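# Fetch loaded utility cart, park in yellow bay, close door

## Task

Go into the adjoining room, get the utility cart and move it into the bay marked with yellow tape so that each of its four wheels sits fully inside the taped area rather than on the tape. The cart's load must remain aboard and must not overhang any edge of the cart. Afterwards close the sliding door completely. Slamming the sliding door, whether opening or closing it, counts as failure, and so does the robot toppling or finishing tilted. Anything that stays in place only because the robot is holding it at the end does not count.

## Robot and tools

Robot: a Hello Robot Stretch 4 with a single arm. It has an omni-wheel base, a lift that rides up and down a mast, an arm that telescopes straight forward, a three-joint wrist (yaw, pitch, roll) and a two-finger gripper. It stands about 1.6 m tall, and the base rim reaches at most 0.23 m from the base origin. Loose objects may occasionally get a brief nudge from outside.

Frames: the base frame sits on the floor below the base centre, with x ahead, y to the left and z up. hand_pose, a point between the open fingertips, is reported in this frame, and its printed value may be slightly wrong. With all wrist joints at zero the hand axes line up with the base axes. The odometry frame is where the base frame was when the scene began. base_odometry counts wheel rotation only, so wheel slip looks like travel. Its heading runs from -3.142 to 3.142, positive to the left.

execute_actions(actions, cameras): actions is a list holding one action, or empty to just read state and images. An action may contain base, joints or both, plus optional pace and contact_limits; or it is {"end_of_arm": "enable_torque"} alone, which re-powers any wrist or gripper motor that shut off, holding its current spot. All parts of an action start at once and can finish at different moments.
- base: exactly one relative move from the current base position, in the base frame. translate_m is metres straight ahead (negative backward), -2 to 2. strafe_m is metres sideways, left positive, -2 to 2. rotate_rad is an in-place turn in radians, counter-clockwise seen from above positive, -3.2 to 3.2. A base move is measured from the position given in the most recent state report.
- joints: a dictionary of absolute targets by name. lift_m 0 to 1.2 m (done within ±0.004); arm_m 0 to 0.55 m extension (±0.004); wrist_yaw_rad -1.134 to 4.276 (0 straight ahead, positive left, 3.14 tucked back, above 3.4 the arm may obstruct; ±0.02); wrist_pitch_rad -1.117 to 4.259 (0 level, 1.57 pointing down; ±0.05); wrist_roll_rad -1.117 to 4.259 (0 puts both fingers level, positive turns clockwise when viewed from behind the gripper; ±0.02); gripper_m -0.038 to 0.141 m, the gap between empty fingertips, negative meaning they squeeze each other (±0.004). Joint targets outside range are clipped and the result notes it; other bad values or unknown keys reject the whole call without motion.
- pace: "slow", "default", "fast" or "max" (default if omitted). Base speed tops out at 0.1, 0.3, 0.4, 0.6 m/s and turning at 1, 2, 3, 4 rad/s respectively; with the lift above 0.2 m these caps shrink, reaching 0.3 m/s and 1 rad/s at 1.2 m.
- contact_limits: only {"arm_m": value}, 0 (gentlest) to 0.75 (firmest), default 0.5; the arm stops when it pushes harder than this.
- cameras: list from head_camera, head_left_camera, head_right_camera, wrist_camera, all; omitted or null gives all, [] gives none. The pictures line lists the images in order.
A part you leave out of an action may still be driving toward its earlier target without the status showing it. No action runs beyond 15 s. If a result reports a stop, any later execute_actions, wait or finished_scene calls in that same reply are skipped.

wait(seconds): 0 to 10 s, commands nothing, returns state and images. zoom_image(camera, region): enlarges [x0, y0, x1, y1] pixels (origin top-left, max 504 by 504) of a camera's latest full image. finished_scene(scene): pass the current scene number; it closes the scene for good once the robot has held its last command, reports success, and gives the next task. Replying with no tool call ends everything.

Result lines: base_status and joint_status tell how each commanded motion ended. done = reached (for the base, wheels turned the full amount even if slipping). off_target = settled elsewhere, maybe still pushing. contact_stop_at_<key> = blocked by something; that part drops its target and goes slack, so a slack lift may sag under weight and slack wheels may roll. limit_stop_at_<name> = an internal limit stopped it. limit_stop_at_tilt = leaning over 6 degrees; lift, arm and wheels go slack and ignore commands until the lean eases. limit_stop_at_own_body = self-collision guard, likely when pitch is below -0.2 with roll below -0.4 or above 4; you can still move away. torque_fault = a wrist or gripper motor overloaded (e.g. pressed against something, or over roughly 2 kg in a level gripper) and went limp; send enable_torque. Slack parts hold again when next commanded. on_its_own lists what happened without being commanded; its "held at" is the held target, not the actual position. lidar_m: 12 distances in metres, 30-degree sectors, first straight ahead then counter-clockwise (4th left, 7th behind, 10th right); "-" means nothing seen or closer than 0.25 m; it sees from about 0.15 m up to robot height, misses clear objects, thin legs and much behind. wrist_depth_mm: 7 by 7 grid of median depths, 100 to 2000 mm, starting top-left; the robot's body appears. turned_by_wheels versus turned_by_imu differing by over about 0.1 rad signals a collision or slip, and heading error roughly equals their difference. base_tilt is in degrees, forward and right positive, with a fixed offset up to about 1.5. motor_effort is percent of maximum, positive toward larger joint values, bracket showing the action's peak; readings carry fixed offsets and noise. For wheel_0, wheel_1, wheel_2 positive turns the base right. Rest effort outside its normal range means pushing or carrying.

Gripping: command a gap smaller than the object; squeezing tighter pulls it toward the wrist by up to a third of the shortfall. Neither gripper_m nor done proves a grasp; a firm squeeze shows in gripper_m effort. Fingertips jammed on a surface below can be freed by raising the lift.

Cameras: head_camera atop the mast looks forward and down (turn the base to look around); head_left_camera and head_right_camera are fisheyes looking more steeply down and showing base and arm; wrist_camera looks along the fingers.

Avoid: slamming the door, tipping or ending tilted, dropping or spilling the cart's load, hard hits and heavy pushes. Turning or driving with over 1 kg in the gripper and arm_m above 0.2 risks tipping, especially at fast or max; sustained pushing or pulling is riskier with the gripper high or a high contact limit. To unfold the wrist at the start, send lift_m 0.4 with wrist_yaw_rad 0 together. Faster robot motion is better; thinking time is not counted but the robot keeps holding its last command meanwhile.

Each tool is called after "Request:" by a JSON object that holds its "op" and its "data", one argument or row to a line.

## Session

Request:
{"op": "execute_actions", "data": {
  "actions": []
}}

Scene clock: 0.00 s.
base_odometry: x=+0.000 y=+0.000 heading=+0.000 (m, m, rad; odometry frame)
turned_by_wheels: +0.000 (rad since the last result)
turned_by_imu: +0.000 (rad since the last result)
base_tilt: forward=-0.4 right=+0.2 (deg)
lidar_m: 0.87 1.03 0.86 0.86 1.02 1.08 1.09 1.29 2.26 1.67 1.05 0.84
base_status: not commanded
joint_positions: lift_m=+0.248 arm_m=-0.003 wrist_yaw_rad=+3.143 wrist_pitch_rad=+0.018 wrist_roll_rad=+0.015 gripper_m=+0.057
joint_status: not commanded
motor_effort: lift_m=+18 arm_m=+0 wrist_yaw_rad=-2 wrist_pitch_rad=-7 wrist_roll_rad=+0 gripper_m=-3 wheel_0=+1 wheel_1=+0 wheel_2=+0 (%)
hand_pose: x=-0.1202 y=+0.0870 z=+0.4205 quat_wxyz=(-0.001, -0.009, +0.008, +1.000) (m; base frame)
wrist_depth_mm: - 137 1281 1281 1182 1098 1025 / - 121 159 1281 1160 1098 1042 / - 123 161 1229 1182 1118 1042 / 111 138 224 1255 1182 1118 1042 / 222 1464 1336 1281 1182 1098 1060 / 1537 1464 195 1281 192 1098 1042 / 1060 1042 1138 144 1098 991 1042
pictures: head_camera, head_left_camera, head_right_camera, wrist_camera
Images, in order (width x height): head_camera 420x560, head_left_camera 420x672, head_right_camera 420x672, wrist_camera 616x392.

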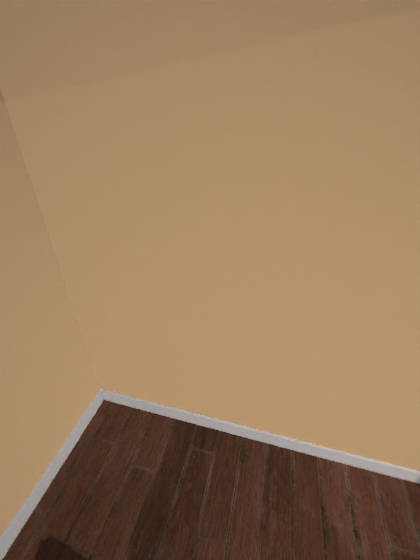

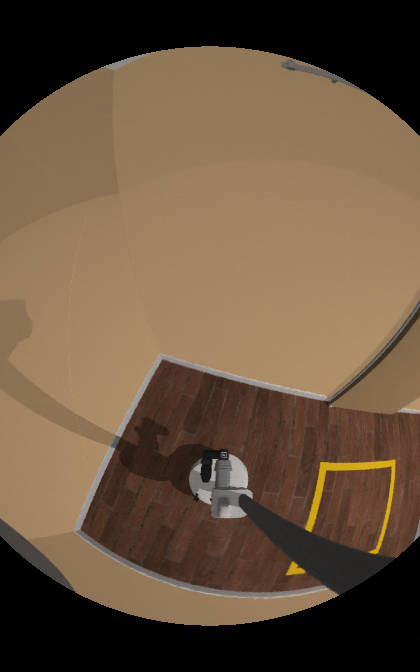

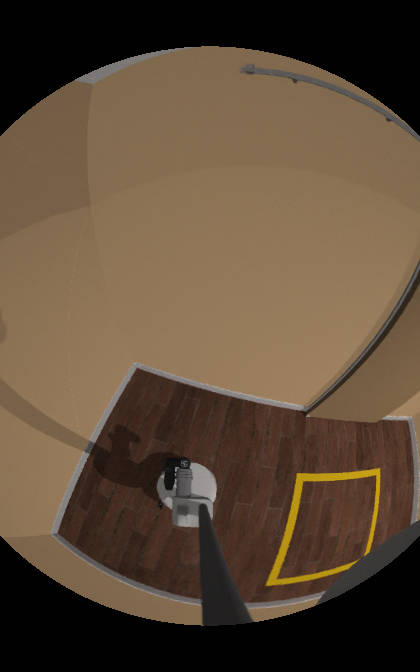

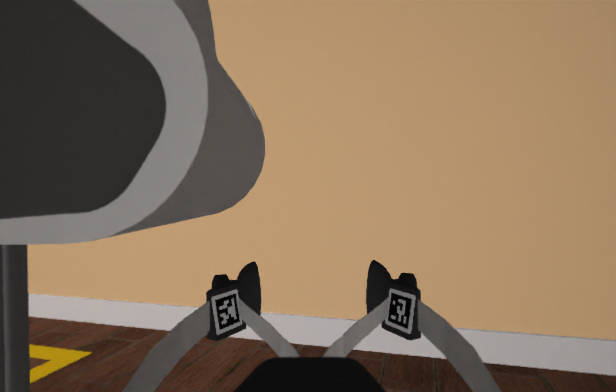

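Request:
{"op": "execute_actions", "data": {
  "actions": [
    {"base":{"rotate_rad":-1.0}}
  ]
}}

Request:
{"op": "execute_actions", "data": {
  "actions": [
    {"base":{"rotate_rad":-1.0}}
  ]
}}

Scene clock: 5.20 s.
base_odometry: x=+0.000 y=+0.000 heading=-0.999 (m, m, rad; odometry frame)
turned_by_wheels: -0.999 (rad since the last result)
turned_by_imu: -1.007 (rad since the last result)
base_tilt: forward=-0.4 right=+0.2 (deg)
lidar_m: 1.01 0.86 0.89 0.98 0.85 0.86 1.08 1.08 1.07 1.33 2.49 1.52
base_status: done
joint_positions: lift_m=+0.248 arm_m=-0.003 wrist_yaw_rad=+3.143 wrist_pitch_rad=+0.018 wrist_roll_rad=+0.015 gripper_m=+0.057
joint_status: not commanded
motor_effort: lift_m=+18(18) arm_m=+0(0) wrist_yaw_rad=-2(2) wrist_pitch_rad=-7(8) wrist_roll_rad=+0(1) gripper_m=-5(1) wheel_0=+3(5) wheel_1=+3(11) wheel_2=+3(7) (%)
hand_pose: x=-0.1202 y=+0.0870 z=+0.4205 quat_wxyz=(-0.001, -0.009, +0.008, +1.000) (m; base frame)
wrist_depth_mm: - 137 1397 1366 1098 904 768 / - 122 159 1366 1098 904 788 / - 122 161 1397 1118 917 788 / 111 138 223 1397 1118 904 778 / 221 1182 1397 1430 1098 917 768 / 1060 1182 195 1366 192 904 788 / 1042 1042 1160 144 1060 854 788
pictures: head_camera, head_left_camera, head_right_camera, wrist_camera
Images, in order (width x height): head_camera 420x560, head_left_camera 420x672, head_right_camera 420x672, wrist_camera 616x392.

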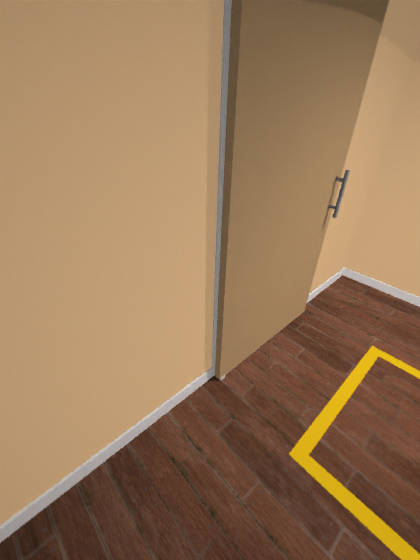

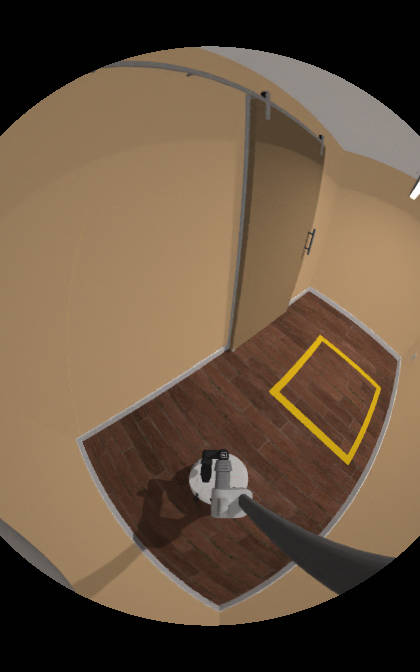

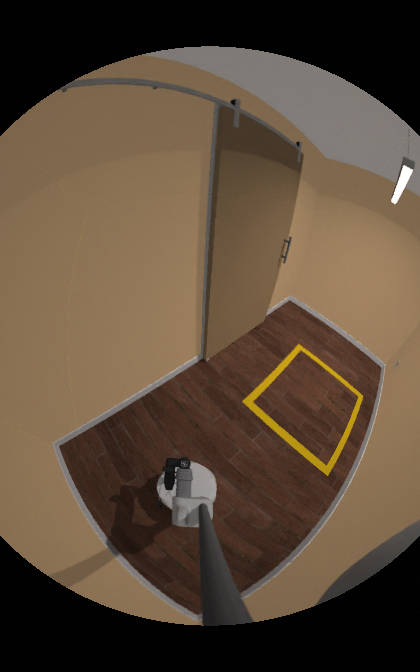

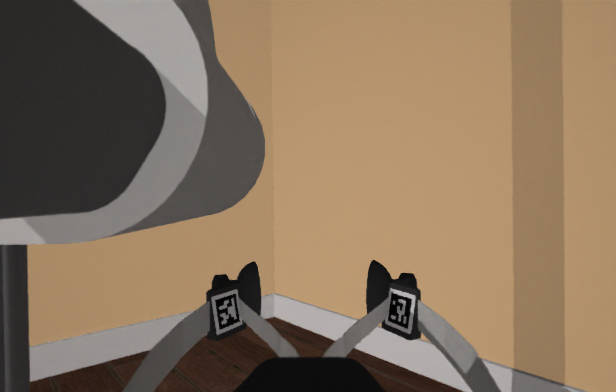

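Scene clock: 6.90 s.
base_odometry: x=+0.000 y=+0.000 heading=-1.999 (m, m, rad; odometry frame)
turned_by_wheels: -1.000 (rad since the last result)
turned_by_imu: -1.006 (rad since the last result)
base_tilt: forward=-0.3 right=+0.2 (deg)
lidar_m: 2.74 1.43 0.98 0.88 0.90 0.97 0.87 0.87 1.10 1.08 1.09 1.35
base_status: done
joint_positions: lift_m=+0.248 arm_m=-0.003 wrist_yaw_rad=+3.143 wrist_pitch_rad=+0.018 wrist_roll_rad=+0.015 gripper_m=+0.057
joint_status: not commanded
motor_effort: lift_m=+18(18) arm_m=+0(0) wrist_yaw_rad=-2(2) wrist_pitch_rad=-9(8) wrist_roll_rad=+0(0) gripper_m=-2(3) wheel_0=+1(6) wheel_1=+1(12) wheel_2=+1(7) (%)
hand_pose: x=-0.1202 y=+0.0870 z=+0.4205 quat_wxyz=(-0.001, -0.009, +0.008, +1.000) (m; base frame)
wrist_depth_mm: - 137 1008 1025 1078 1098 1060 / - 121 160 1042 1078 1098 1078 / - 122 161 1042 1060 1098 1060 / 111 138 224 1042 1078 1118 1060 / 221 976 1008 1042 1078 1098 1060 / 931 976 195 1042 192 1118 1078 / 946 946 976 144 1060 1008 1008
pictures: head_camera, head_left_camera, head_right_camera, wrist_camera
Images, in order (width x height): head_camera 420x560, head_left_camera 420x672, head_right_camera 420x672, wrist_camera 616x392.

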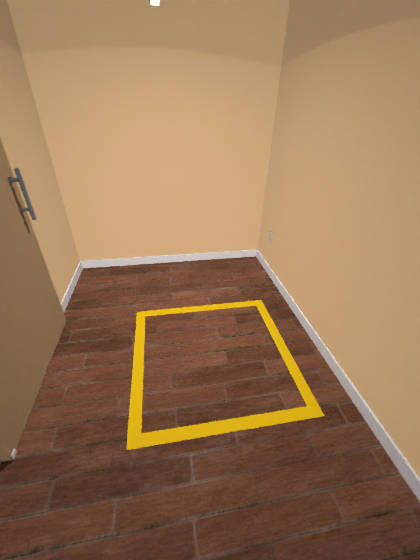

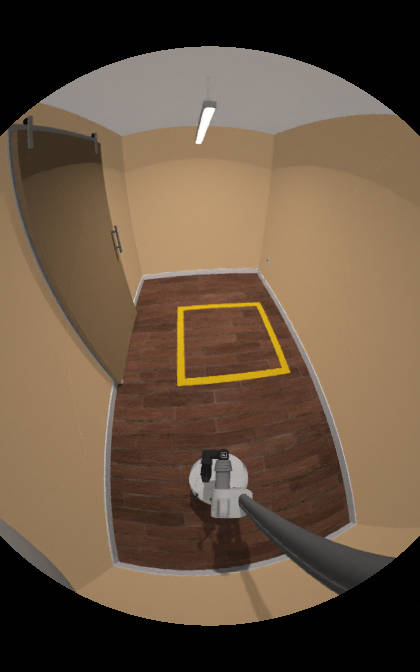

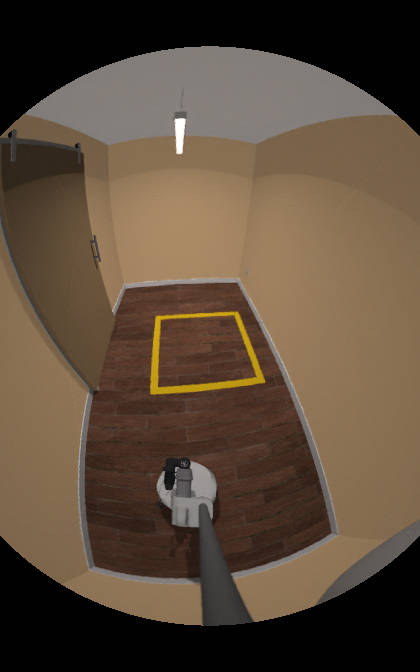

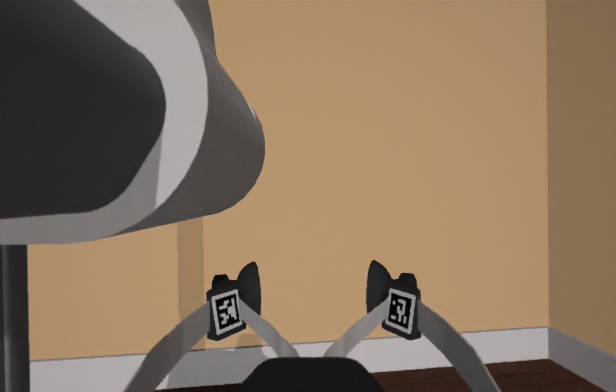

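Request:
{"op": "execute_actions", "data": {
  "actions": [
    {"base":{"rotate_rad":0.18},"joints":{"lift_m":0.85,"wrist_yaw_rad":0,"gripper_m":0.12}}
  ],
  "cameras": []
}}

Request:
{"op": "execute_actions", "data": {
  "actions": [
    {"base":{"strafe_m":-0.0},"joints":{"wrist_yaw_rad":3.14}}
  ],
  "cameras": []
}}

Request:
{"op": "execute_actions", "data": {
  "actions": [
    {"base":{"translate_m":1.85}}
  ],
  "cameras": []
}}

Request:
{"op": "execute_actions", "data": {
  "actions": [
    {"base":{"rotate_rad":1.57}}
  ]
}}

Scene clock: 29.73 s.
base_odometry: x=+0.000 y=+0.000 heading=-1.819 (m, m, rad; odometry frame)
turned_by_wheels: +0.180 (rad since the last result)
turned_by_imu: +0.179 (rad since the last result)
base_tilt: forward=-0.4 right=+0.2 (deg)
lidar_m: 2.83 1.20 0.91 0.87 0.94 0.92 0.87 0.89 1.11 1.08 1.14 1.61
base_status: done
joint_positions: lift_m=+0.850 arm_m=-0.003 wrist_yaw_rad=+0.000 wrist_pitch_rad=+0.018 wrist_roll_rad=+0.015 gripper_m=+0.120
joint_status: all done
motor_effort: lift_m=+22(24) arm_m=+0(0) wrist_yaw_rad=-2(10) wrist_pitch_rad=-8(8) wrist_roll_rad=+0(0) gripper_m=+0(6) wheel_0=+1(5) wheel_1=+0(7) wheel_2=+0(7) (%)
hand_pose: x=+0.4568 y=-0.0874 z=+1.0226 quat_wxyz=(+1.000, +0.008, +0.009, +0.000) (m; base frame)
wrist_depth_mm: 1308 - - - - - 1618 / 1366 - - - - - 1661 / 1308 - - - - - 1618 / 1281 - - - - - 1661 / 1308 - - - - - 1618 / 1308 1756 - - - 214 1618 / 1336 1661 - 142 - - 1661
pictures: none
No camera images: the call's "cameras" was empty. Leave "cameras" out to get every camera's image.

Scene clock: 32.13 s.
base_odometry: x=+0.000 y=+0.000 heading=-1.819 (m, m, rad; odometry frame)
turned_by_wheels: +0.000 (rad since the last result)
turned_by_imu: -0.001 (rad since the last result)
base_tilt: forward=-0.3 right=+0.2 (deg)
lidar_m: 2.83 1.22 0.94 0.87 0.92 0.92 0.86 0.90 1.12 1.08 1.12 1.63
base_status: done
joint_positions: lift_m=+0.850 arm_m=-0.003 wrist_yaw_rad=+3.140 wrist_pitch_rad=+0.018 wrist_roll_rad=+0.015 gripper_m=+0.120
joint_status: all done
motor_effort: lift_m=+22(22) arm_m=+0(0) wrist_yaw_rad=-1(3) wrist_pitch_rad=-7(6) wrist_roll_rad=-1(1) gripper_m=+2(1) wheel_0=+0(0) wheel_1=+0(1) wheel_2=+0(1) (%)
hand_pose: x=-0.1199 y=+0.0880 z=+1.0226 quat_wxyz=(+0.001, -0.009, +0.008, +1.000) (m; base frame)
wrist_depth_mm: - 137 1025 1008 991 1008 991 / - 122 163 991 1008 991 976 / - 124 164 1008 1042 991 991 / 112 138 227 991 1008 991 976 / 224 1042 1025 1025 1008 1008 991 / 1042 1008 1042 1025 1008 214 991 / 1025 1042 1060 142 991 991 991
pictures: none
No camera images: the call's "cameras" was empty. Leave "cameras" out to get every camera's image.

Scene clock: 39.77 s.
base_odometry: x=-0.454 y=-1.793 heading=-1.819 (m, m, rad; odometry frame)
turned_by_wheels: +0.000 (rad since the last result)
turned_by_imu: -0.007 (rad since the last result)
base_tilt: forward=-0.4 right=+0.2 (deg)
lidar_m: 0.99 1.04 0.87 0.71 0.81 1.15 2.73 1.61 1.15 1.12 1.21 1.04
base_status: done
joint_positions: lift_m=+0.850 arm_m=-0.003 wrist_yaw_rad=+3.140 wrist_pitch_rad=+0.018 wrist_roll_rad=+0.015 gripper_m=+0.120
joint_status: not commanded
motor_effort: lift_m=+21(22) arm_m=+0(0) wrist_yaw_rad=-2(1) wrist_pitch_rad=-8(10) wrist_roll_rad=+0(0) gripper_m=-5(4) wheel_0=+2(5) wheel_1=+3(4) wheel_2=+1(10) (%)
hand_pose: x=-0.1200 y=+0.0879 z=+1.0227 quat_wxyz=(+0.001, -0.009, +0.008, +1.000) (m; base frame)
wrist_depth_mm: - 137 - - - 1863 1229 / - 122 163 - - 1921 1255 / - 124 163 - - 1808 1255 / 112 138 227 - - 1921 1255 / 224 - - - - 1921 1281 / 1863 - - - - 213 1281 / 1756 - - 141 - 1808 1255
pictures: none
No camera images: the call's "cameras" was empty. Leave "cameras" out to get every camera's image.

Scene clock: 41.83 s.
base_odometry: x=-0.454 y=-1.793 heading=-0.249 (m, m, rad; odometry frame)
turned_by_wheels: +1.570 (rad since the last result)
turned_by_imu: +1.579 (rad since the last result)
base_tilt: forward=-0.4 right=+0.2 (deg)
lidar_m: 0.70 0.81 1.14 2.70 1.61 1.17 1.12 1.19 1.06 0.98 1.03 0.89
base_status: done
joint_positions: lift_m=+0.850 arm_m=-0.003 wrist_yaw_rad=+3.140 wrist_pitch_rad=+0.018 wrist_roll_rad=+0.015 gripper_m=+0.120
joint_status: not commanded
motor_effort: lift_m=+21(21) arm_m=+0(0) wrist_yaw_rad=-1(2) wrist_pitch_rad=-8(7) wrist_roll_rad=+0(0) gripper_m=+1(0) wheel_0=+0(6) wheel_1=+0(9) wheel_2=+0(8) (%)
hand_pose: x=-0.1199 y=+0.0879 z=+1.0227 quat_wxyz=(+0.001, -0.009, +0.008, +1.000) (m; base frame)
wrist_depth_mm: - 137 1281 1281 1229 1255 1255 / - 122 164 1255 1281 1255 1281 / - 124 163 1255 1255 1308 1255 / 112 138 227 1255 1281 1281 1255 / 222 1281 1281 1308 1308 1281 1281 / 1308 1281 1308 1281 1281 216 1281 / 1308 1281 1255 142 1281 1255 1255
pictures: head_camera, head_left_camera, head_right_camera, wrist_camera
Images, in order (width x height): head_camera 420x560, head_left_camera 420x672, head_right_camera 420x672, wrist_camera 616x392.

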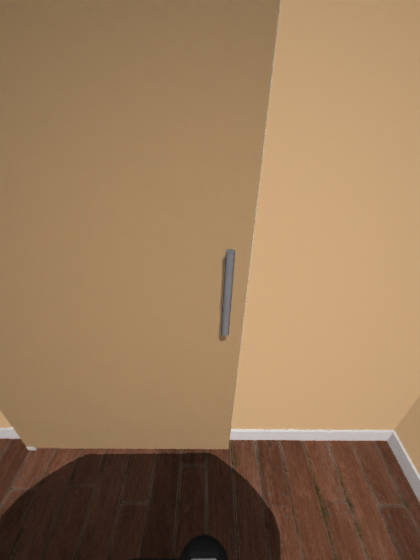

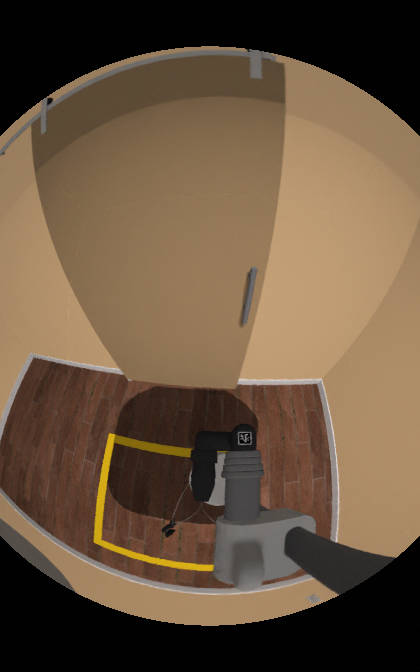

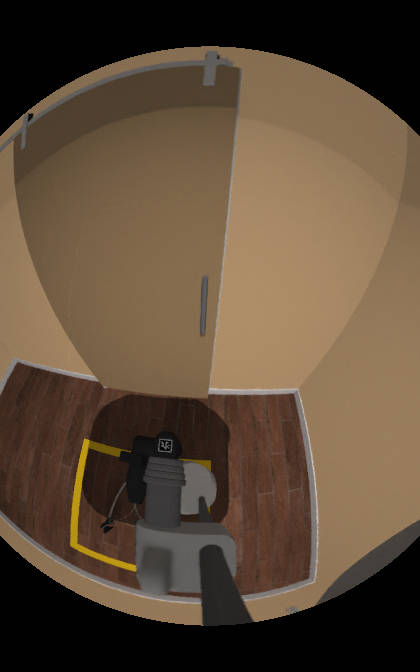

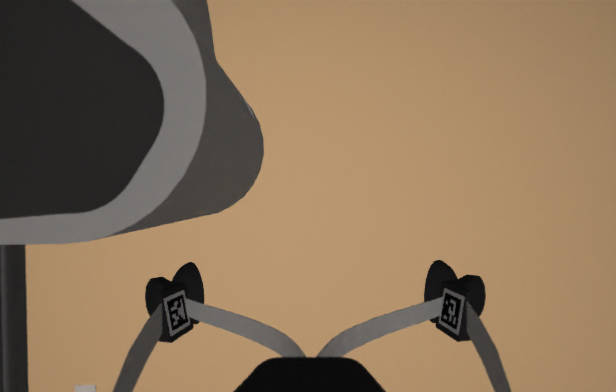

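Request:
{"op": "execute_actions", "data": {
  "actions": [
    {"joints":{"wrist_yaw_rad":0,"lift_m":0.8}}
  ],
  "cameras": ["wrist_camera","head_left_camera"]
}}

Scene clock: 50.70 s.
base_odometry: x=-0.454 y=-1.793 heading=-0.249 (m, m, rad; odometry frame)
turned_by_wheels: +0.000 (rad since the last result)
turned_by_imu: -0.002 (rad since the last result)
base_tilt: forward=-0.3 right=+0.2 (deg)
lidar_m: 0.74 0.82 1.12 2.70 1.60 1.16 1.12 1.20 1.04 0.99 1.06 0.86
base_status: not commanded
joint_positions: lift_m=+0.800 arm_m=-0.003 wrist_yaw_rad=+0.000 wrist_pitch_rad=+0.018 wrist_roll_rad=+0.015 gripper_m=+0.120
joint_status: all done
motor_effort: lift_m=+13(21) arm_m=-1(0) wrist_yaw_rad=-3(6) wrist_pitch_rad=-7(4) wrist_roll_rad=+1(0) gripper_m=-2(4) wheel_0=+0(0) wheel_1=+0(0) wheel_2=+0(0) (%)
hand_pose: x=+0.4568 y=-0.0873 z=+0.9733 quat_wxyz=(+1.000, +0.008, +0.009, +0.000) (m; base frame)
wrist_depth_mm: 585 580 574 569 627 634 627 / 585 574 585 574 634 627 621 / 580 574 574 569 640 634 621 / 591 585 574 569 640 640 627 / 585 580 580 569 634 627 627 / 591 580 585 569 640 213 627 / 585 580 580 142 640 640 627
pictures: head_left_camera, wrist_camera
Images, in order (width x height): head_left_camera 420x672, wrist_camera 616x392.

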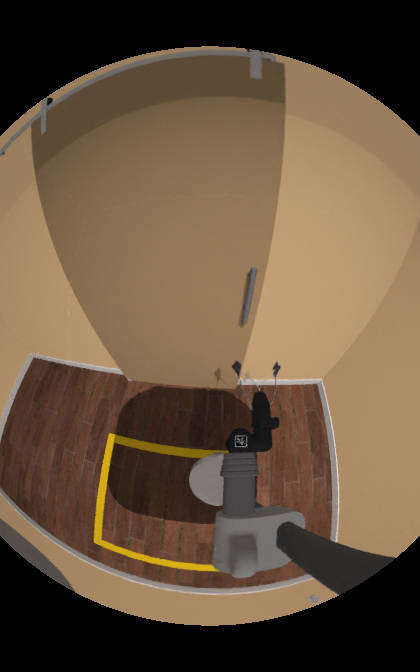

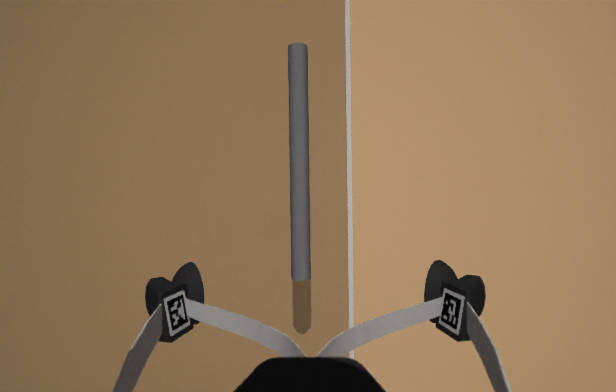

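Request:
{"op": "execute_actions", "data": {
  "actions": [
    {"joints":{"arm_m":0.2,"lift_m":0.83},"contact_limits":{"arm_m":0.2}}
  ],
  "cameras": ["wrist_camera","head_left_camera"]
}}

Scene clock: 57.43 s.
base_odometry: x=-0.454 y=-1.793 heading=-0.249 (m, m, rad; odometry frame)
turned_by_wheels: +0.000 (rad since the last result)
turned_by_imu: -0.001 (rad since the last result)
base_tilt: forward=-0.5 right=+0.2 (deg)
lidar_m: 0.72 0.79 1.13 2.71 1.59 1.16 1.10 1.19 1.05 0.97 1.03 0.89
base_status: not commanded
joint_positions: lift_m=+0.830 arm_m=+0.199 wrist_yaw_rad=+0.000 wrist_pitch_rad=+0.018 wrist_roll_rad=+0.015 gripper_m=+0.120
joint_status: all done
motor_effort: lift_m=+22(22) arm_m=+6(7) wrist_yaw_rad=-3(3) wrist_pitch_rad=-7(8) wrist_roll_rad=+0(0) gripper_m=-1(2) wheel_0=+0(0) wheel_1=+0(0) wheel_2=+0(0) (%)
contact_limits: arm_m 0.2
hand_pose: x=+0.6583 y=-0.0874 z=+1.0026 quat_wxyz=(+1.000, +0.008, +0.009, +0.000) (m; base frame)
wrist_depth_mm: 373 370 368 364 430 424 427 / 377 373 373 364 430 430 427 / 377 370 370 368 433 427 427 / 379 375 373 368 427 430 427 / 375 377 373 366 433 430 430 / 379 377 368 370 370 213 427 / 377 377 373 141 436 433 430
pictures: head_left_camera, wrist_camera
Images, in order (width x height): head_left_camera 420x672, wrist_camera 616x392.

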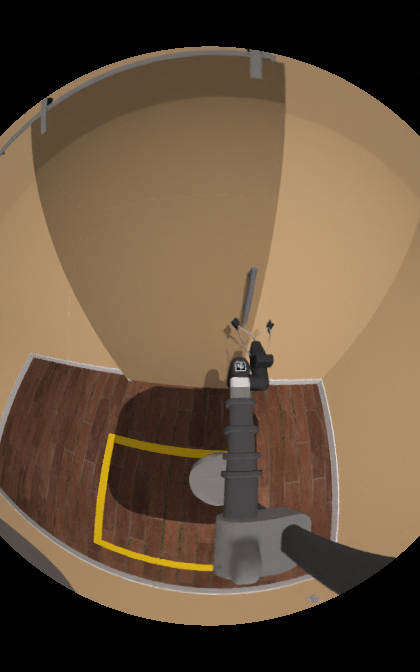

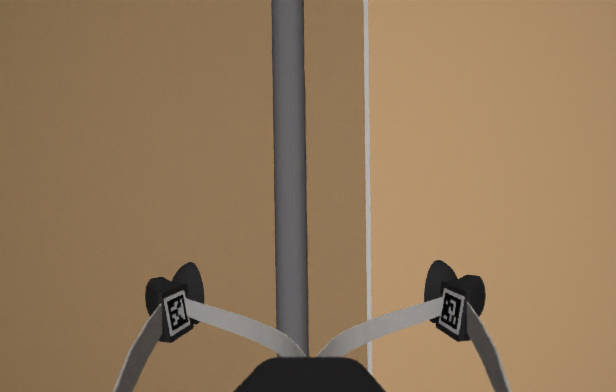

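Request:
{"op": "execute_actions", "data": {
  "actions": [
    {"joints":{"arm_m":0.31,"lift_m":0.88},"contact_limits":{"arm_m":0.2}}
  ],
  "cameras": ["wrist_camera","head_left_camera"]
}}

Request:
{"op": "execute_actions", "data": {
  "actions": [
    {"joints":{"gripper_m":0.0}}
  ],
  "cameras": ["wrist_camera"]
}}

Request:
{"op": "execute_actions", "data": {
  "actions": [
    {"base":{"strafe_m":0.3},"pace":"slow"}
  ],
  "cameras": ["wrist_camera","head_left_camera"]
}}

Scene clock: 66.23 s.
base_odometry: x=-0.454 y=-1.793 heading=-0.249 (m, m, rad; odometry frame)
turned_by_wheels: +0.000 (rad since the last result)
turned_by_imu: -0.001 (rad since the last result)
base_tilt: forward=-0.3 right=+0.3 (deg)
lidar_m: 0.72 0.81 1.15 2.68 1.57 1.18 1.12 1.17 1.03 0.97 1.04 0.89
base_status: not commanded
joint_positions: lift_m=+0.880 arm_m=+0.309 wrist_yaw_rad=+0.000 wrist_pitch_rad=+0.018 wrist_roll_rad=+0.015 gripper_m=+0.120
joint_status: all done
motor_effort: lift_m=+22(23) arm_m=+6(6) wrist_yaw_rad=-2(2) wrist_pitch_rad=-7(8) wrist_roll_rad=+0(0) gripper_m=-1(1) wheel_0=+0(0) wheel_1=+0(0) wheel_2=+0(0) (%)
contact_limits: arm_m 0.2
hand_pose: x=+0.7683 y=-0.0874 z=+1.0526 quat_wxyz=(+1.000, +0.008, +0.009, +0.000) (m; base frame)
wrist_depth_mm: 262 259 256 255 319 317 317 / 264 260 258 255 320 319 315 / 262 260 258 256 322 319 317 / 264 262 259 257 320 319 320 / 264 263 262 258 322 320 320 / 265 264 197 258 258 213 319 / 266 265 263 142 324 320 322
pictures: head_left_camera, wrist_camera
Images, in order (width x height): head_left_camera 420x672, wrist_camera 616x392.

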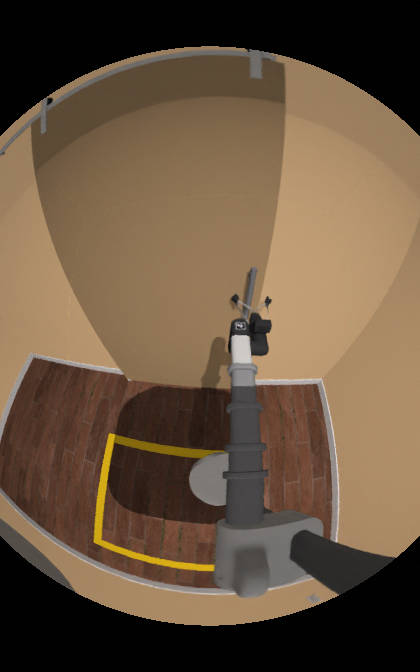

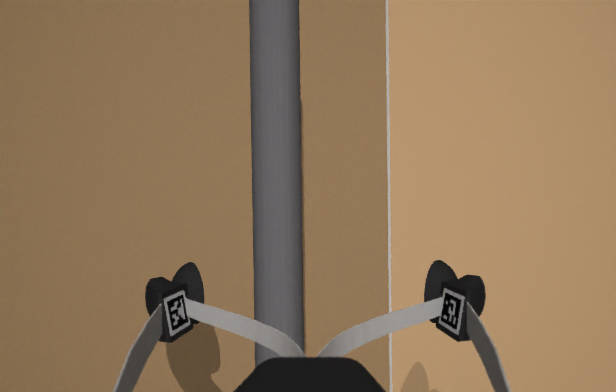

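Scene clock: 68.30 s.
base_odometry: x=-0.454 y=-1.793 heading=-0.247 (m, m, rad; odometry frame)
turned_by_wheels: +0.002 (rad since the last result)
turned_by_imu: +0.002 (rad since the last result)
base_tilt: forward=-0.3 right=+0.2 (deg)
lidar_m: 0.72 0.80 1.10 2.69 1.59 1.17 1.12 1.18 1.04 0.99 1.04 0.86
base_status: not commanded
joint_positions: lift_m=+0.880 arm_m=+0.310 wrist_yaw_rad=+0.021 wrist_pitch_rad=+0.018 wrist_roll_rad=+0.015 gripper_m=+0.001
joint_status: all done
on_its_own: wrist_yaw_rad is at rest, and its effort (-64) is outside its rest range (-13 to +13)
motor_effort: lift_m=+22(22) arm_m=-3(6) wrist_yaw_rad=-64(63) wrist_pitch_rad=-12(8) wrist_roll_rad=+1(0) gripper_m=-27(27) wheel_0=+9(9) wheel_1=+2(2) wheel_2=+16(16) (%)
hand_pose: x=+0.7716 y=-0.0813 z=+1.0526 quat_wxyz=(+1.000, +0.007, +0.009, +0.011) (m; base frame)
wrist_depth_mm: 260 257 254 183 247 307 306 / 259 257 253 182 246 307 303 / 260 258 254 183 247 310 304 / 260 258 255 185 247 309 306 / 263 259 256 186 248 310 306 / 264 259 186 187 188 310 307 / 264 259 256 158 249 309 307
pictures: wrist_camera
Images, in order (width x height): wrist_camera 616x392.

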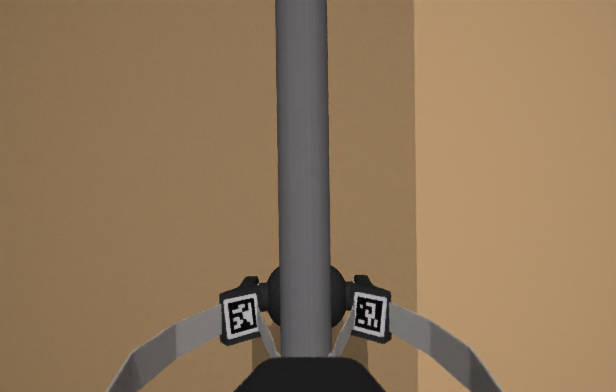

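Scene clock: 72.47 s.
base_odometry: x=-0.381 y=-1.502 heading=-0.248 (m, m, rad; odometry frame)
turned_by_wheels: -0.001 (rad since the last result)
turned_by_imu: -0.281 (rad since the last result)
base_tilt: forward=-0.5 right=+0.3 (deg)
lidar_m: 0.68 0.68 0.83 1.61 2.39 1.42 1.21 1.22 1.42 1.28 1.31 0.88
base_status: done
joint_positions: lift_m=+0.880 arm_m=+0.309 wrist_yaw_rad=-0.016 wrist_pitch_rad=+0.016 wrist_roll_rad=+0.015 gripper_m=+0.000
joint_status: not commanded
on_its_own: wrist_yaw_rad is at rest, and its effort (+44) is outside its rest range (-13 to +13)
motor_effort: lift_m=+21(22) arm_m=+7(6) wrist_yaw_rad=+44(64) wrist_pitch_rad=-1(19) wrist_roll_rad=+1(1) gripper_m=-4(26) wheel_0=-2(26) wheel_1=+3(13) wheel_2=-15(17) (%)
hand_pose: x=+0.7668 y=-0.0920 z=+1.0534 quat_wxyz=(+1.000, +0.007, +0.008, -0.008) (m; base frame)
wrist_depth_mm: 193 204 215 163 245 336 359 / 193 204 216 162 242 336 359 / 195 204 216 162 244 342 359 / 194 204 216 163 245 340 364 / 194 204 216 163 245 340 364 / 195 205 212 163 183 340 366 / 195 202 216 148 246 319 364
pictures: head_left_camera, wrist_camera
Images, in order (width x height): head_left_camera 420x672, wrist_camera 616x392.

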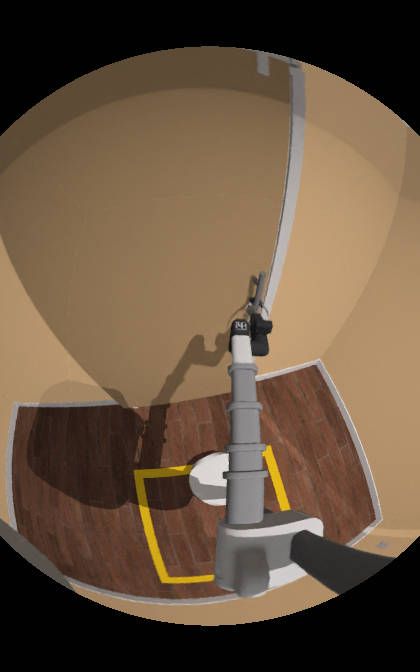

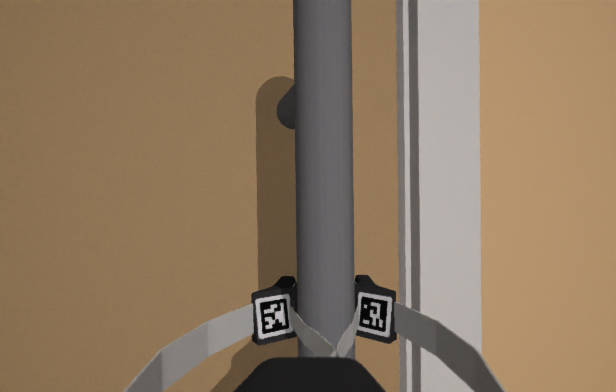

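Request:
{"op": "execute_actions", "data": {
  "actions": [
    {"base":{"rotate_rad":0.3},"pace":"slow"}
  ],
  "cameras": ["head_left_camera"]
}}

Request:
{"op": "execute_actions", "data": {
  "actions": [
    {"base":{"strafe_m":0.2},"pace":"slow"}
  ],
  "cameras": ["head_left_camera"]
}}

Scene clock: 85.67 s.
torque_fault: wrist_pitch_rad switched itself off since the last result.
base_odometry: x=-0.381 y=-1.502 heading=+0.051 (m, m, rad; odometry frame)
turned_by_wheels: +0.299 (rad since the last result)
turned_by_imu: +0.102 (rad since the last result)
base_tilt: forward=-3.0 right=+1.7 (deg)
lidar_m: 0.69 0.71 0.87 1.91 1.99 1.31 1.19 1.21 1.33 1.21 1.25 0.83
base_status: done
joint_positions: lift_m=+0.880 arm_m=+0.309 wrist_yaw_rad=-0.012 wrist_pitch_rad=+0.131 wrist_roll_rad=+0.015 gripper_m=+0.000
joint_status: not commanded
on_its_own: base_tilt is 3.0 degrees off its reading at the scene's start (forward=-0.4 right=+0.2); wrist_pitch_rad is off since a torque_fault, until you send "end_of_arm": "enable_torque" (its first target +0.016 is given up); wrist_yaw_rad is at rest, and its effort (+31) is outside its rest range (-13 to +13)
motor_effort: lift_m=+20(21) arm_m=+8(8) wrist_yaw_rad=+31(75) wrist_pitch_rad=-1(99) wrist_roll_rad=+1(3) gripper_m=-3(6) wheel_0=-1(2) wheel_1=+0(12) wheel_2=-17(30) (%)
hand_pose: x=+0.7644 y=-0.0908 z=+1.0204 quat_wxyz=(+0.998, +0.008, +0.065, -0.006) (m; base frame)
wrist_depth_mm: 200 206 213 154 286 291 317 / 202 208 215 156 291 297 322 / 204 210 217 158 293 298 327 / 206 212 220 160 296 304 327 / 207 216 223 162 240 307 330 / 210 217 222 163 187 312 336 / 212 217 225 150 245 312 343
pictures: head_left_camera
Images, in order (width x height): head_left_camera 420x672.

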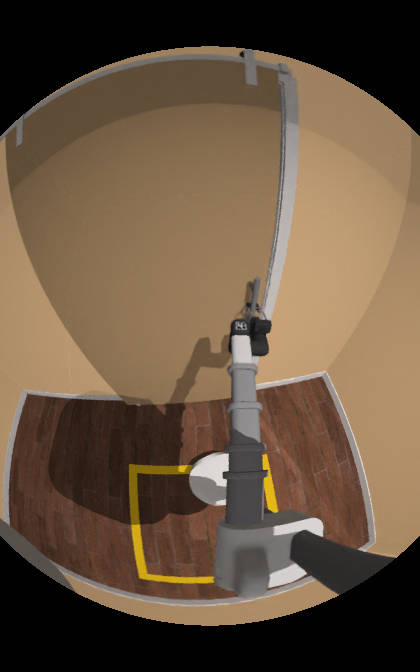

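Scene clock: 88.80 s.
base_odometry: x=-0.392 y=-1.303 heading=+0.050 (m, m, rad; odometry frame)
turned_by_wheels: -0.001 (rad since the last result)
turned_by_imu: -0.198 (rad since the last result)
base_tilt: forward=-3.4 right=+1.9 (deg)
lidar_m: 0.61 0.62 0.70 1.23 2.34 1.54 1.27 1.24 1.38 1.38 1.37 0.85
base_status: done
joint_positions: lift_m=+0.880 arm_m=+0.309 wrist_yaw_rad=-0.011 wrist_pitch_rad=+0.163 wrist_roll_rad=+0.015 gripper_m=+0.000
joint_status: not commanded
on_its_own: base_tilt is 3.4 degrees off its reading at the scene's start (forward=-0.4 right=+0.2); wrist_pitch_rad is off since a torque_fault, until you send "end_of_arm": "enable_torque" (its first target +0.016 is given up); wrist_yaw_rad is at rest, and its effort (+29) is outside its rest range (-13 to +13)
motor_effort: lift_m=+20(20) arm_m=+8(8) wrist_yaw_rad=+29(31) wrist_pitch_rad=+0(0) wrist_roll_rad=+0(0) gripper_m=-4(6) wheel_0=-1(2) wheel_1=+4(6) wheel_2=-14(14) (%)
hand_pose: x=+0.7632 y=-0.0906 z=+1.0113 quat_wxyz=(+0.997, +0.008, +0.081, -0.006) (m; base frame)
wrist_depth_mm: 177 189 204 151 303 342 373 / 179 191 205 154 307 351 379 / 181 194 208 157 310 353 387 / 182 196 211 158 317 359 397 / 185 198 213 160 324 364 404 / 187 200 211 163 186 370 410 / 189 198 216 145 259 377 418
pictures: head_left_camera
Images, in order (width x height): head_left_camera 420x672.

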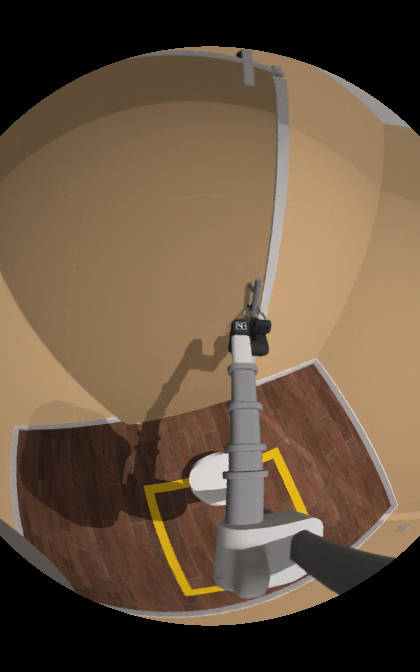

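Request:
{"op": "execute_actions", "data": {
  "actions": [
    {"joints":{"gripper_m":0.12}}
  ],
  "cameras": []
}}

Request:
{"op": "execute_actions", "data": {
  "actions": [
    {"joints":{"arm_m":0.0}}
  ],
  "cameras": []
}}

Request:
{"op": "execute_actions", "data": {
  "actions": [
    {"end_of_arm":"enable_torque"}
  ],
  "cameras": []
}}

Request:
{"op": "execute_actions", "data": {
  "actions": [
    {"base":{"rotate_rad":0.38},"joints":{"wrist_pitch_rad":0.02}}
  ]
}}

Scene clock: 117.47 s.
base_odometry: x=-0.392 y=-1.303 heading=+0.050 (m, m, rad; odometry frame)
turned_by_wheels: +0.000 (rad since the last result)
turned_by_imu: +0.001 (rad since the last result)
base_tilt: forward=-3.4 right=+1.9 (deg)
lidar_m: 0.62 0.61 0.71 1.24 2.33 1.53 1.27 1.23 1.37 1.37 1.36 0.81
base_status: not commanded
joint_positions: lift_m=+0.880 arm_m=+0.309 wrist_yaw_rad=-0.011 wrist_pitch_rad=+0.164 wrist_roll_rad=+0.015 gripper_m=+0.120
joint_status: all done
on_its_own: base_tilt is 3.4 degrees off its reading at the scene's start (forward=-0.4 right=+0.2); wrist_pitch_rad is off since a torque_fault, until you send "end_of_arm": "enable_torque" (its first target +0.016 is given up); wrist_yaw_rad is at rest, and its effort (+30) is outside its rest range (-13 to +13)
motor_effort: lift_m=+20(20) arm_m=+8(8) wrist_yaw_rad=+30(30) wrist_pitch_rad=-1(0) wrist_roll_rad=+1(1) gripper_m=+1(4) wheel_0=-1(2) wheel_1=+4(4) wheel_2=-14(13) (%)
hand_pose: x=+0.7632 y=-0.0906 z=+1.0110 quat_wxyz=(+0.997, +0.008, +0.082, -0.006) (m; base frame)
wrist_depth_mm: 176 189 203 151 301 340 370 / 179 191 205 153 307 349 379 / 180 194 206 155 312 349 384 / 182 195 210 158 315 357 397 / 184 198 213 162 319 362 402 / 186 200 209 165 191 368 410 / 189 198 216 153 293 375 415
pictures: none
No camera images: the call's "cameras" was empty. Leave "cameras" out to get every camera's image.

Scene clock: 130.93 s.
base_odometry: x=-0.391 y=-1.303 heading=+0.051 (m, m, rad; odometry frame)
turned_by_wheels: +0.001 (rad since the last result)
turned_by_imu: -0.048 (rad since the last result)
base_tilt: forward=-0.3 right=+0.3 (deg)
lidar_m: 0.59 0.60 0.67 1.14 2.33 1.68 1.32 1.29 1.44 1.37 1.36 0.86
base_status: not commanded
joint_positions: lift_m=+0.880 arm_m=+0.001 wrist_yaw_rad=+0.000 wrist_pitch_rad=+1.279 wrist_roll_rad=+0.015 gripper_m=+0.120
joint_status: all done
on_its_own: wrist_pitch_rad is off since a torque_fault, until you send "end_of_arm": "enable_torque" (its first target +0.016 is given up)
motor_effort: lift_m=+19(20) arm_m=-6(6) wrist_yaw_rad=-2(40) wrist_pitch_rad=+1(0) wrist_roll_rad=+0(1) gripper_m=+0(1) wheel_0=+1(8) wheel_1=-1(8) wheel_2=+0(13) (%)
hand_pose: x=+0.2550 y=-0.0874 z=+0.7818 quat_wxyz=(+0.802, +0.006, +0.597, -0.004) (m; base frame)
wrist_depth_mm: 469 521 580 683 904 1060 1160 / 549 615 715 831 1138 1160 1182 / 647 759 891 1098 1138 1098 1138 / 798 976 1078 1060 1042 1060 1042 / 1025 1025 1025 1042 1042 1008 991 / 991 1008 976 991 960 960 991 / 960 960 854 142 946 931 946
pictures: none
No camera images: the call's "cameras" was empty. Leave "cameras" out to get every camera's image.

Scene clock: 131.23 s.
base_odometry: x=-0.391 y=-1.303 heading=+0.051 (m, m, rad; odometry frame)
turned_by_wheels: +0.000 (rad since the last result)
turned_by_imu: +0.000 (rad since the last result)
base_tilt: forward=-0.5 right=+0.2 (deg)
lidar_m: 0.60 0.57 0.66 1.15 2.35 1.66 1.33 1.30 1.44 1.38 1.36 0.84
base_status: not commanded
joint_positions: lift_m=+0.880 arm_m=+0.001 wrist_yaw_rad=+0.000 wrist_pitch_rad=+1.279 wrist_roll_rad=+0.015 gripper_m=+0.120
joint_status: not commanded
end_of_arm: enable_torque: each motor that was off is on again
on_its_own: wrist_pitch_rad is held at +1.279, not at its first target +0.016, since a torque_fault
motor_effort: lift_m=+19(19) arm_m=-6(6) wrist_yaw_rad=-2(2) wrist_pitch_rad=-2(2) wrist_roll_rad=+1(1) gripper_m=-1(1) wheel_0=+1(1) wheel_1=-1(1) wheel_2=+0(0) (%)
hand_pose: x=+0.2549 y=-0.0874 z=+0.7818 quat_wxyz=(+0.802, +0.006, +0.597, -0.004) (m; base frame)
wrist_depth_mm: 469 525 591 661 891 1060 1182 / 549 615 715 831 1138 1182 1160 / 647 750 891 1078 1098 1138 1098 / 798 960 1078 1078 1060 1060 1078 / 1042 1042 1025 1008 1025 1025 1025 / 1008 991 976 976 960 946 946 / 960 946 842 142 946 931 917
pictures: none
No camera images: the call's "cameras" was empty. Leave "cameras" out to get every camera's image.

Scene clock: 132.53 s.
base_odometry: x=-0.391 y=-1.303 heading=+0.431 (m, m, rad; odometry frame)
turned_by_wheels: +0.380 (rad since the last result)
turned_by_imu: +0.382 (rad since the last result)
base_tilt: forward=-0.4 right=+0.2 (deg)
lidar_m: 0.58 0.62 0.86 2.34 1.89 1.39 1.30 1.37 1.46 1.34 0.97 0.62
base_status: done
joint_positions: lift_m=+0.880 arm_m=+0.001 wrist_yaw_rad=+0.000 wrist_pitch_rad=+0.023 wrist_roll_rad=+0.015 gripper_m=+0.120
joint_status: all done
motor_effort: lift_m=+19(19) arm_m=-6(6) wrist_yaw_rad=-2(3) wrist_pitch_rad=-8(13) wrist_roll_rad=+1(0) gripper_m=+1(1) wheel_0=-1(5) wheel_1=-2(9) wheel_2=+0(7) (%)
hand_pose: x=+0.4604 y=-0.0874 z=+1.0515 quat_wxyz=(+1.000, +0.007, +0.012, +0.000) (m; base frame)
wrist_depth_mm: 389 389 389 387 389 387 389 / 387 387 387 394 389 389 392 / 397 392 389 392 394 392 389 / 394 394 389 392 394 394 392 / 394 394 392 394 397 397 394 / 394 397 394 392 394 213 397 / 394 394 399 142 397 399 394
pictures: head_camera, head_left_camera, head_right_camera, wrist_camera
Images, in order (width x height): head_camera 420x560, head_left_camera 420x672, head_right_camera 420x672, wrist_camera 616x392.

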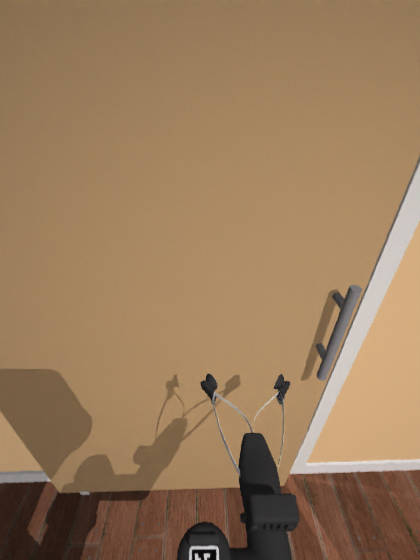

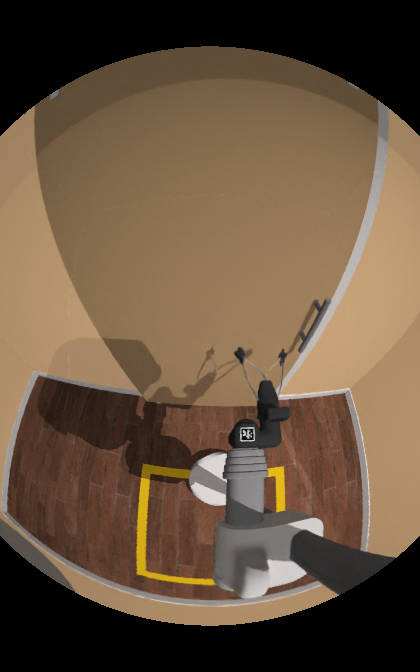

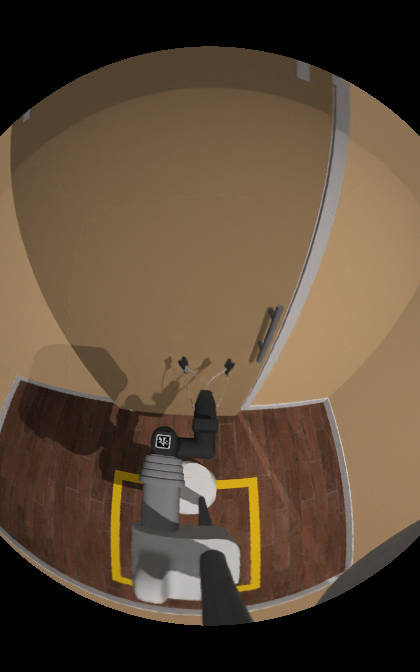

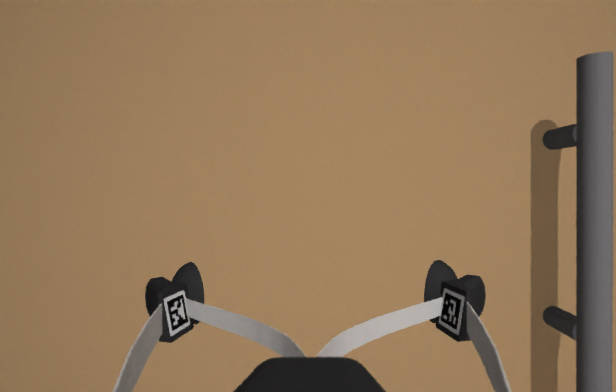

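Request:
{"op": "execute_actions", "data": {
  "actions": [
    {"base":{"strafe_m":-0.9},"joints":{"gripper_m":0.0}}
  ],
  "cameras": []
}}

Request:
{"op": "execute_actions", "data": {
  "actions": [
    {"base":{"rotate_rad":1.3},"joints":{"lift_m":0.2}}
  ]
}}

Scene clock: 146.23 s.
base_odometry: x=-0.016 y=-2.120 heading=+0.430 (m, m, rad; odometry frame)
turned_by_wheels: +0.000 (rad since the last result)
turned_by_imu: +0.000 (rad since the last result)
base_tilt: forward=-0.4 right=+0.3 (deg)
lidar_m: 0.66 0.71 0.79 2.58 1.88 1.34 1.29 0.72 0.49 0.47 0.49 0.68
base_status: done
joint_positions: lift_m=+0.880 arm_m=+0.001 wrist_yaw_rad=+0.000 wrist_pitch_rad=+0.023 wrist_roll_rad=+0.015 gripper_m=+0.000
joint_status: all done
motor_effort: lift_m=+19(19) arm_m=-6(6) wrist_yaw_rad=-2(3) wrist_pitch_rad=-10(11) wrist_roll_rad=+0(0) gripper_m=-7(3) wheel_0=-1(8) wheel_1=-1(8) wheel_2=+1(0) (%)
hand_pose: x=+0.4604 y=-0.0874 z=+1.0516 quat_wxyz=(+1.000, +0.007, +0.011, +0.000) (m; base frame)
wrist_depth_mm: 473 469 473 469 469 466 469 / 473 462 469 473 466 469 469 / 466 477 466 469 473 473 469 / 473 469 469 473 469 473 466 / 473 473 469 477 477 469 473 / 477 473 477 195 469 473 473 / 480 477 480 477 469 477 477
pictures: none
No camera images: the call's "cameras" was empty. Leave "cameras" out to get every camera's image.

Scene clock: 149.77 s.
base_odometry: x=-0.016 y=-2.120 heading=+1.730 (m, m, rad; odometry frame)
turned_by_wheels: +1.300 (rad since the last result)
turned_by_imu: +1.307 (rad since the last result)
base_tilt: forward=-0.4 right=+0.3 (deg)
lidar_m: 1.20 2.74 1.55 1.29 1.03 0.56 0.45 0.47 0.57 0.67 0.67 0.77
base_status: done
joint_positions: lift_m=+0.200 arm_m=+0.001 wrist_yaw_rad=+0.000 wrist_pitch_rad=+0.023 wrist_roll_rad=+0.015 gripper_m=+0.000
joint_status: all done
motor_effort: lift_m=+13(17) arm_m=-6(6) wrist_yaw_rad=-3(3) wrist_pitch_rad=-9(7) wrist_roll_rad=+0(1) gripper_m=-4(4) wheel_0=+0(6) wheel_1=+0(6) wheel_2=-2(8) (%)
hand_pose: x=+0.4604 y=-0.0874 z=+0.3720 quat_wxyz=(+1.000, +0.007, +0.011, +0.000) (m; base frame)
wrist_depth_mm: - - - - 1008 683 535 / - - - - 1008 691 539 / - - - - 991 699 539 / - - - - 1042 691 539 / - - - - 1008 699 539 / 1430 1464 1464 196 842 699 549 / 976 976 866 1060 891 654 549
pictures: head_camera, head_left_camera, head_right_camera, wrist_camera
Images, in order (width x height): head_camera 420x560, head_left_camera 420x672, head_right_camera 420x672, wrist_camera 616x392.

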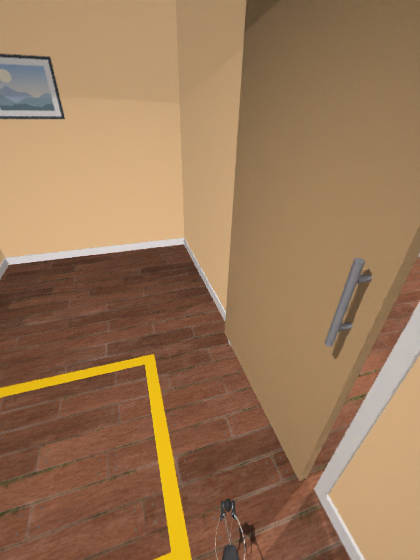

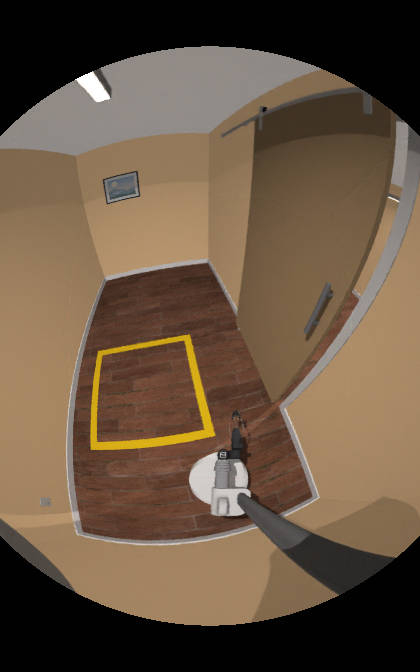

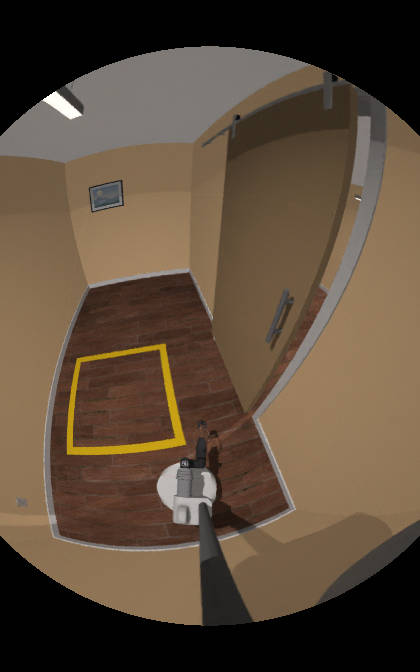

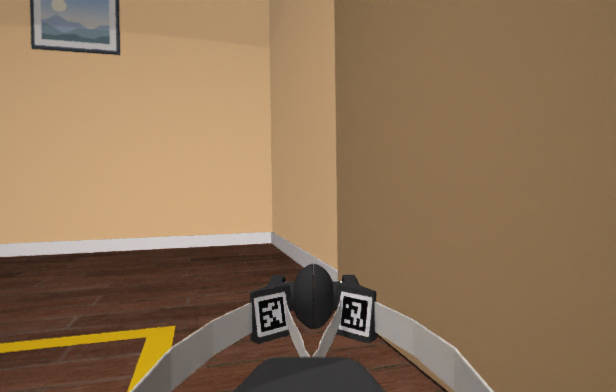

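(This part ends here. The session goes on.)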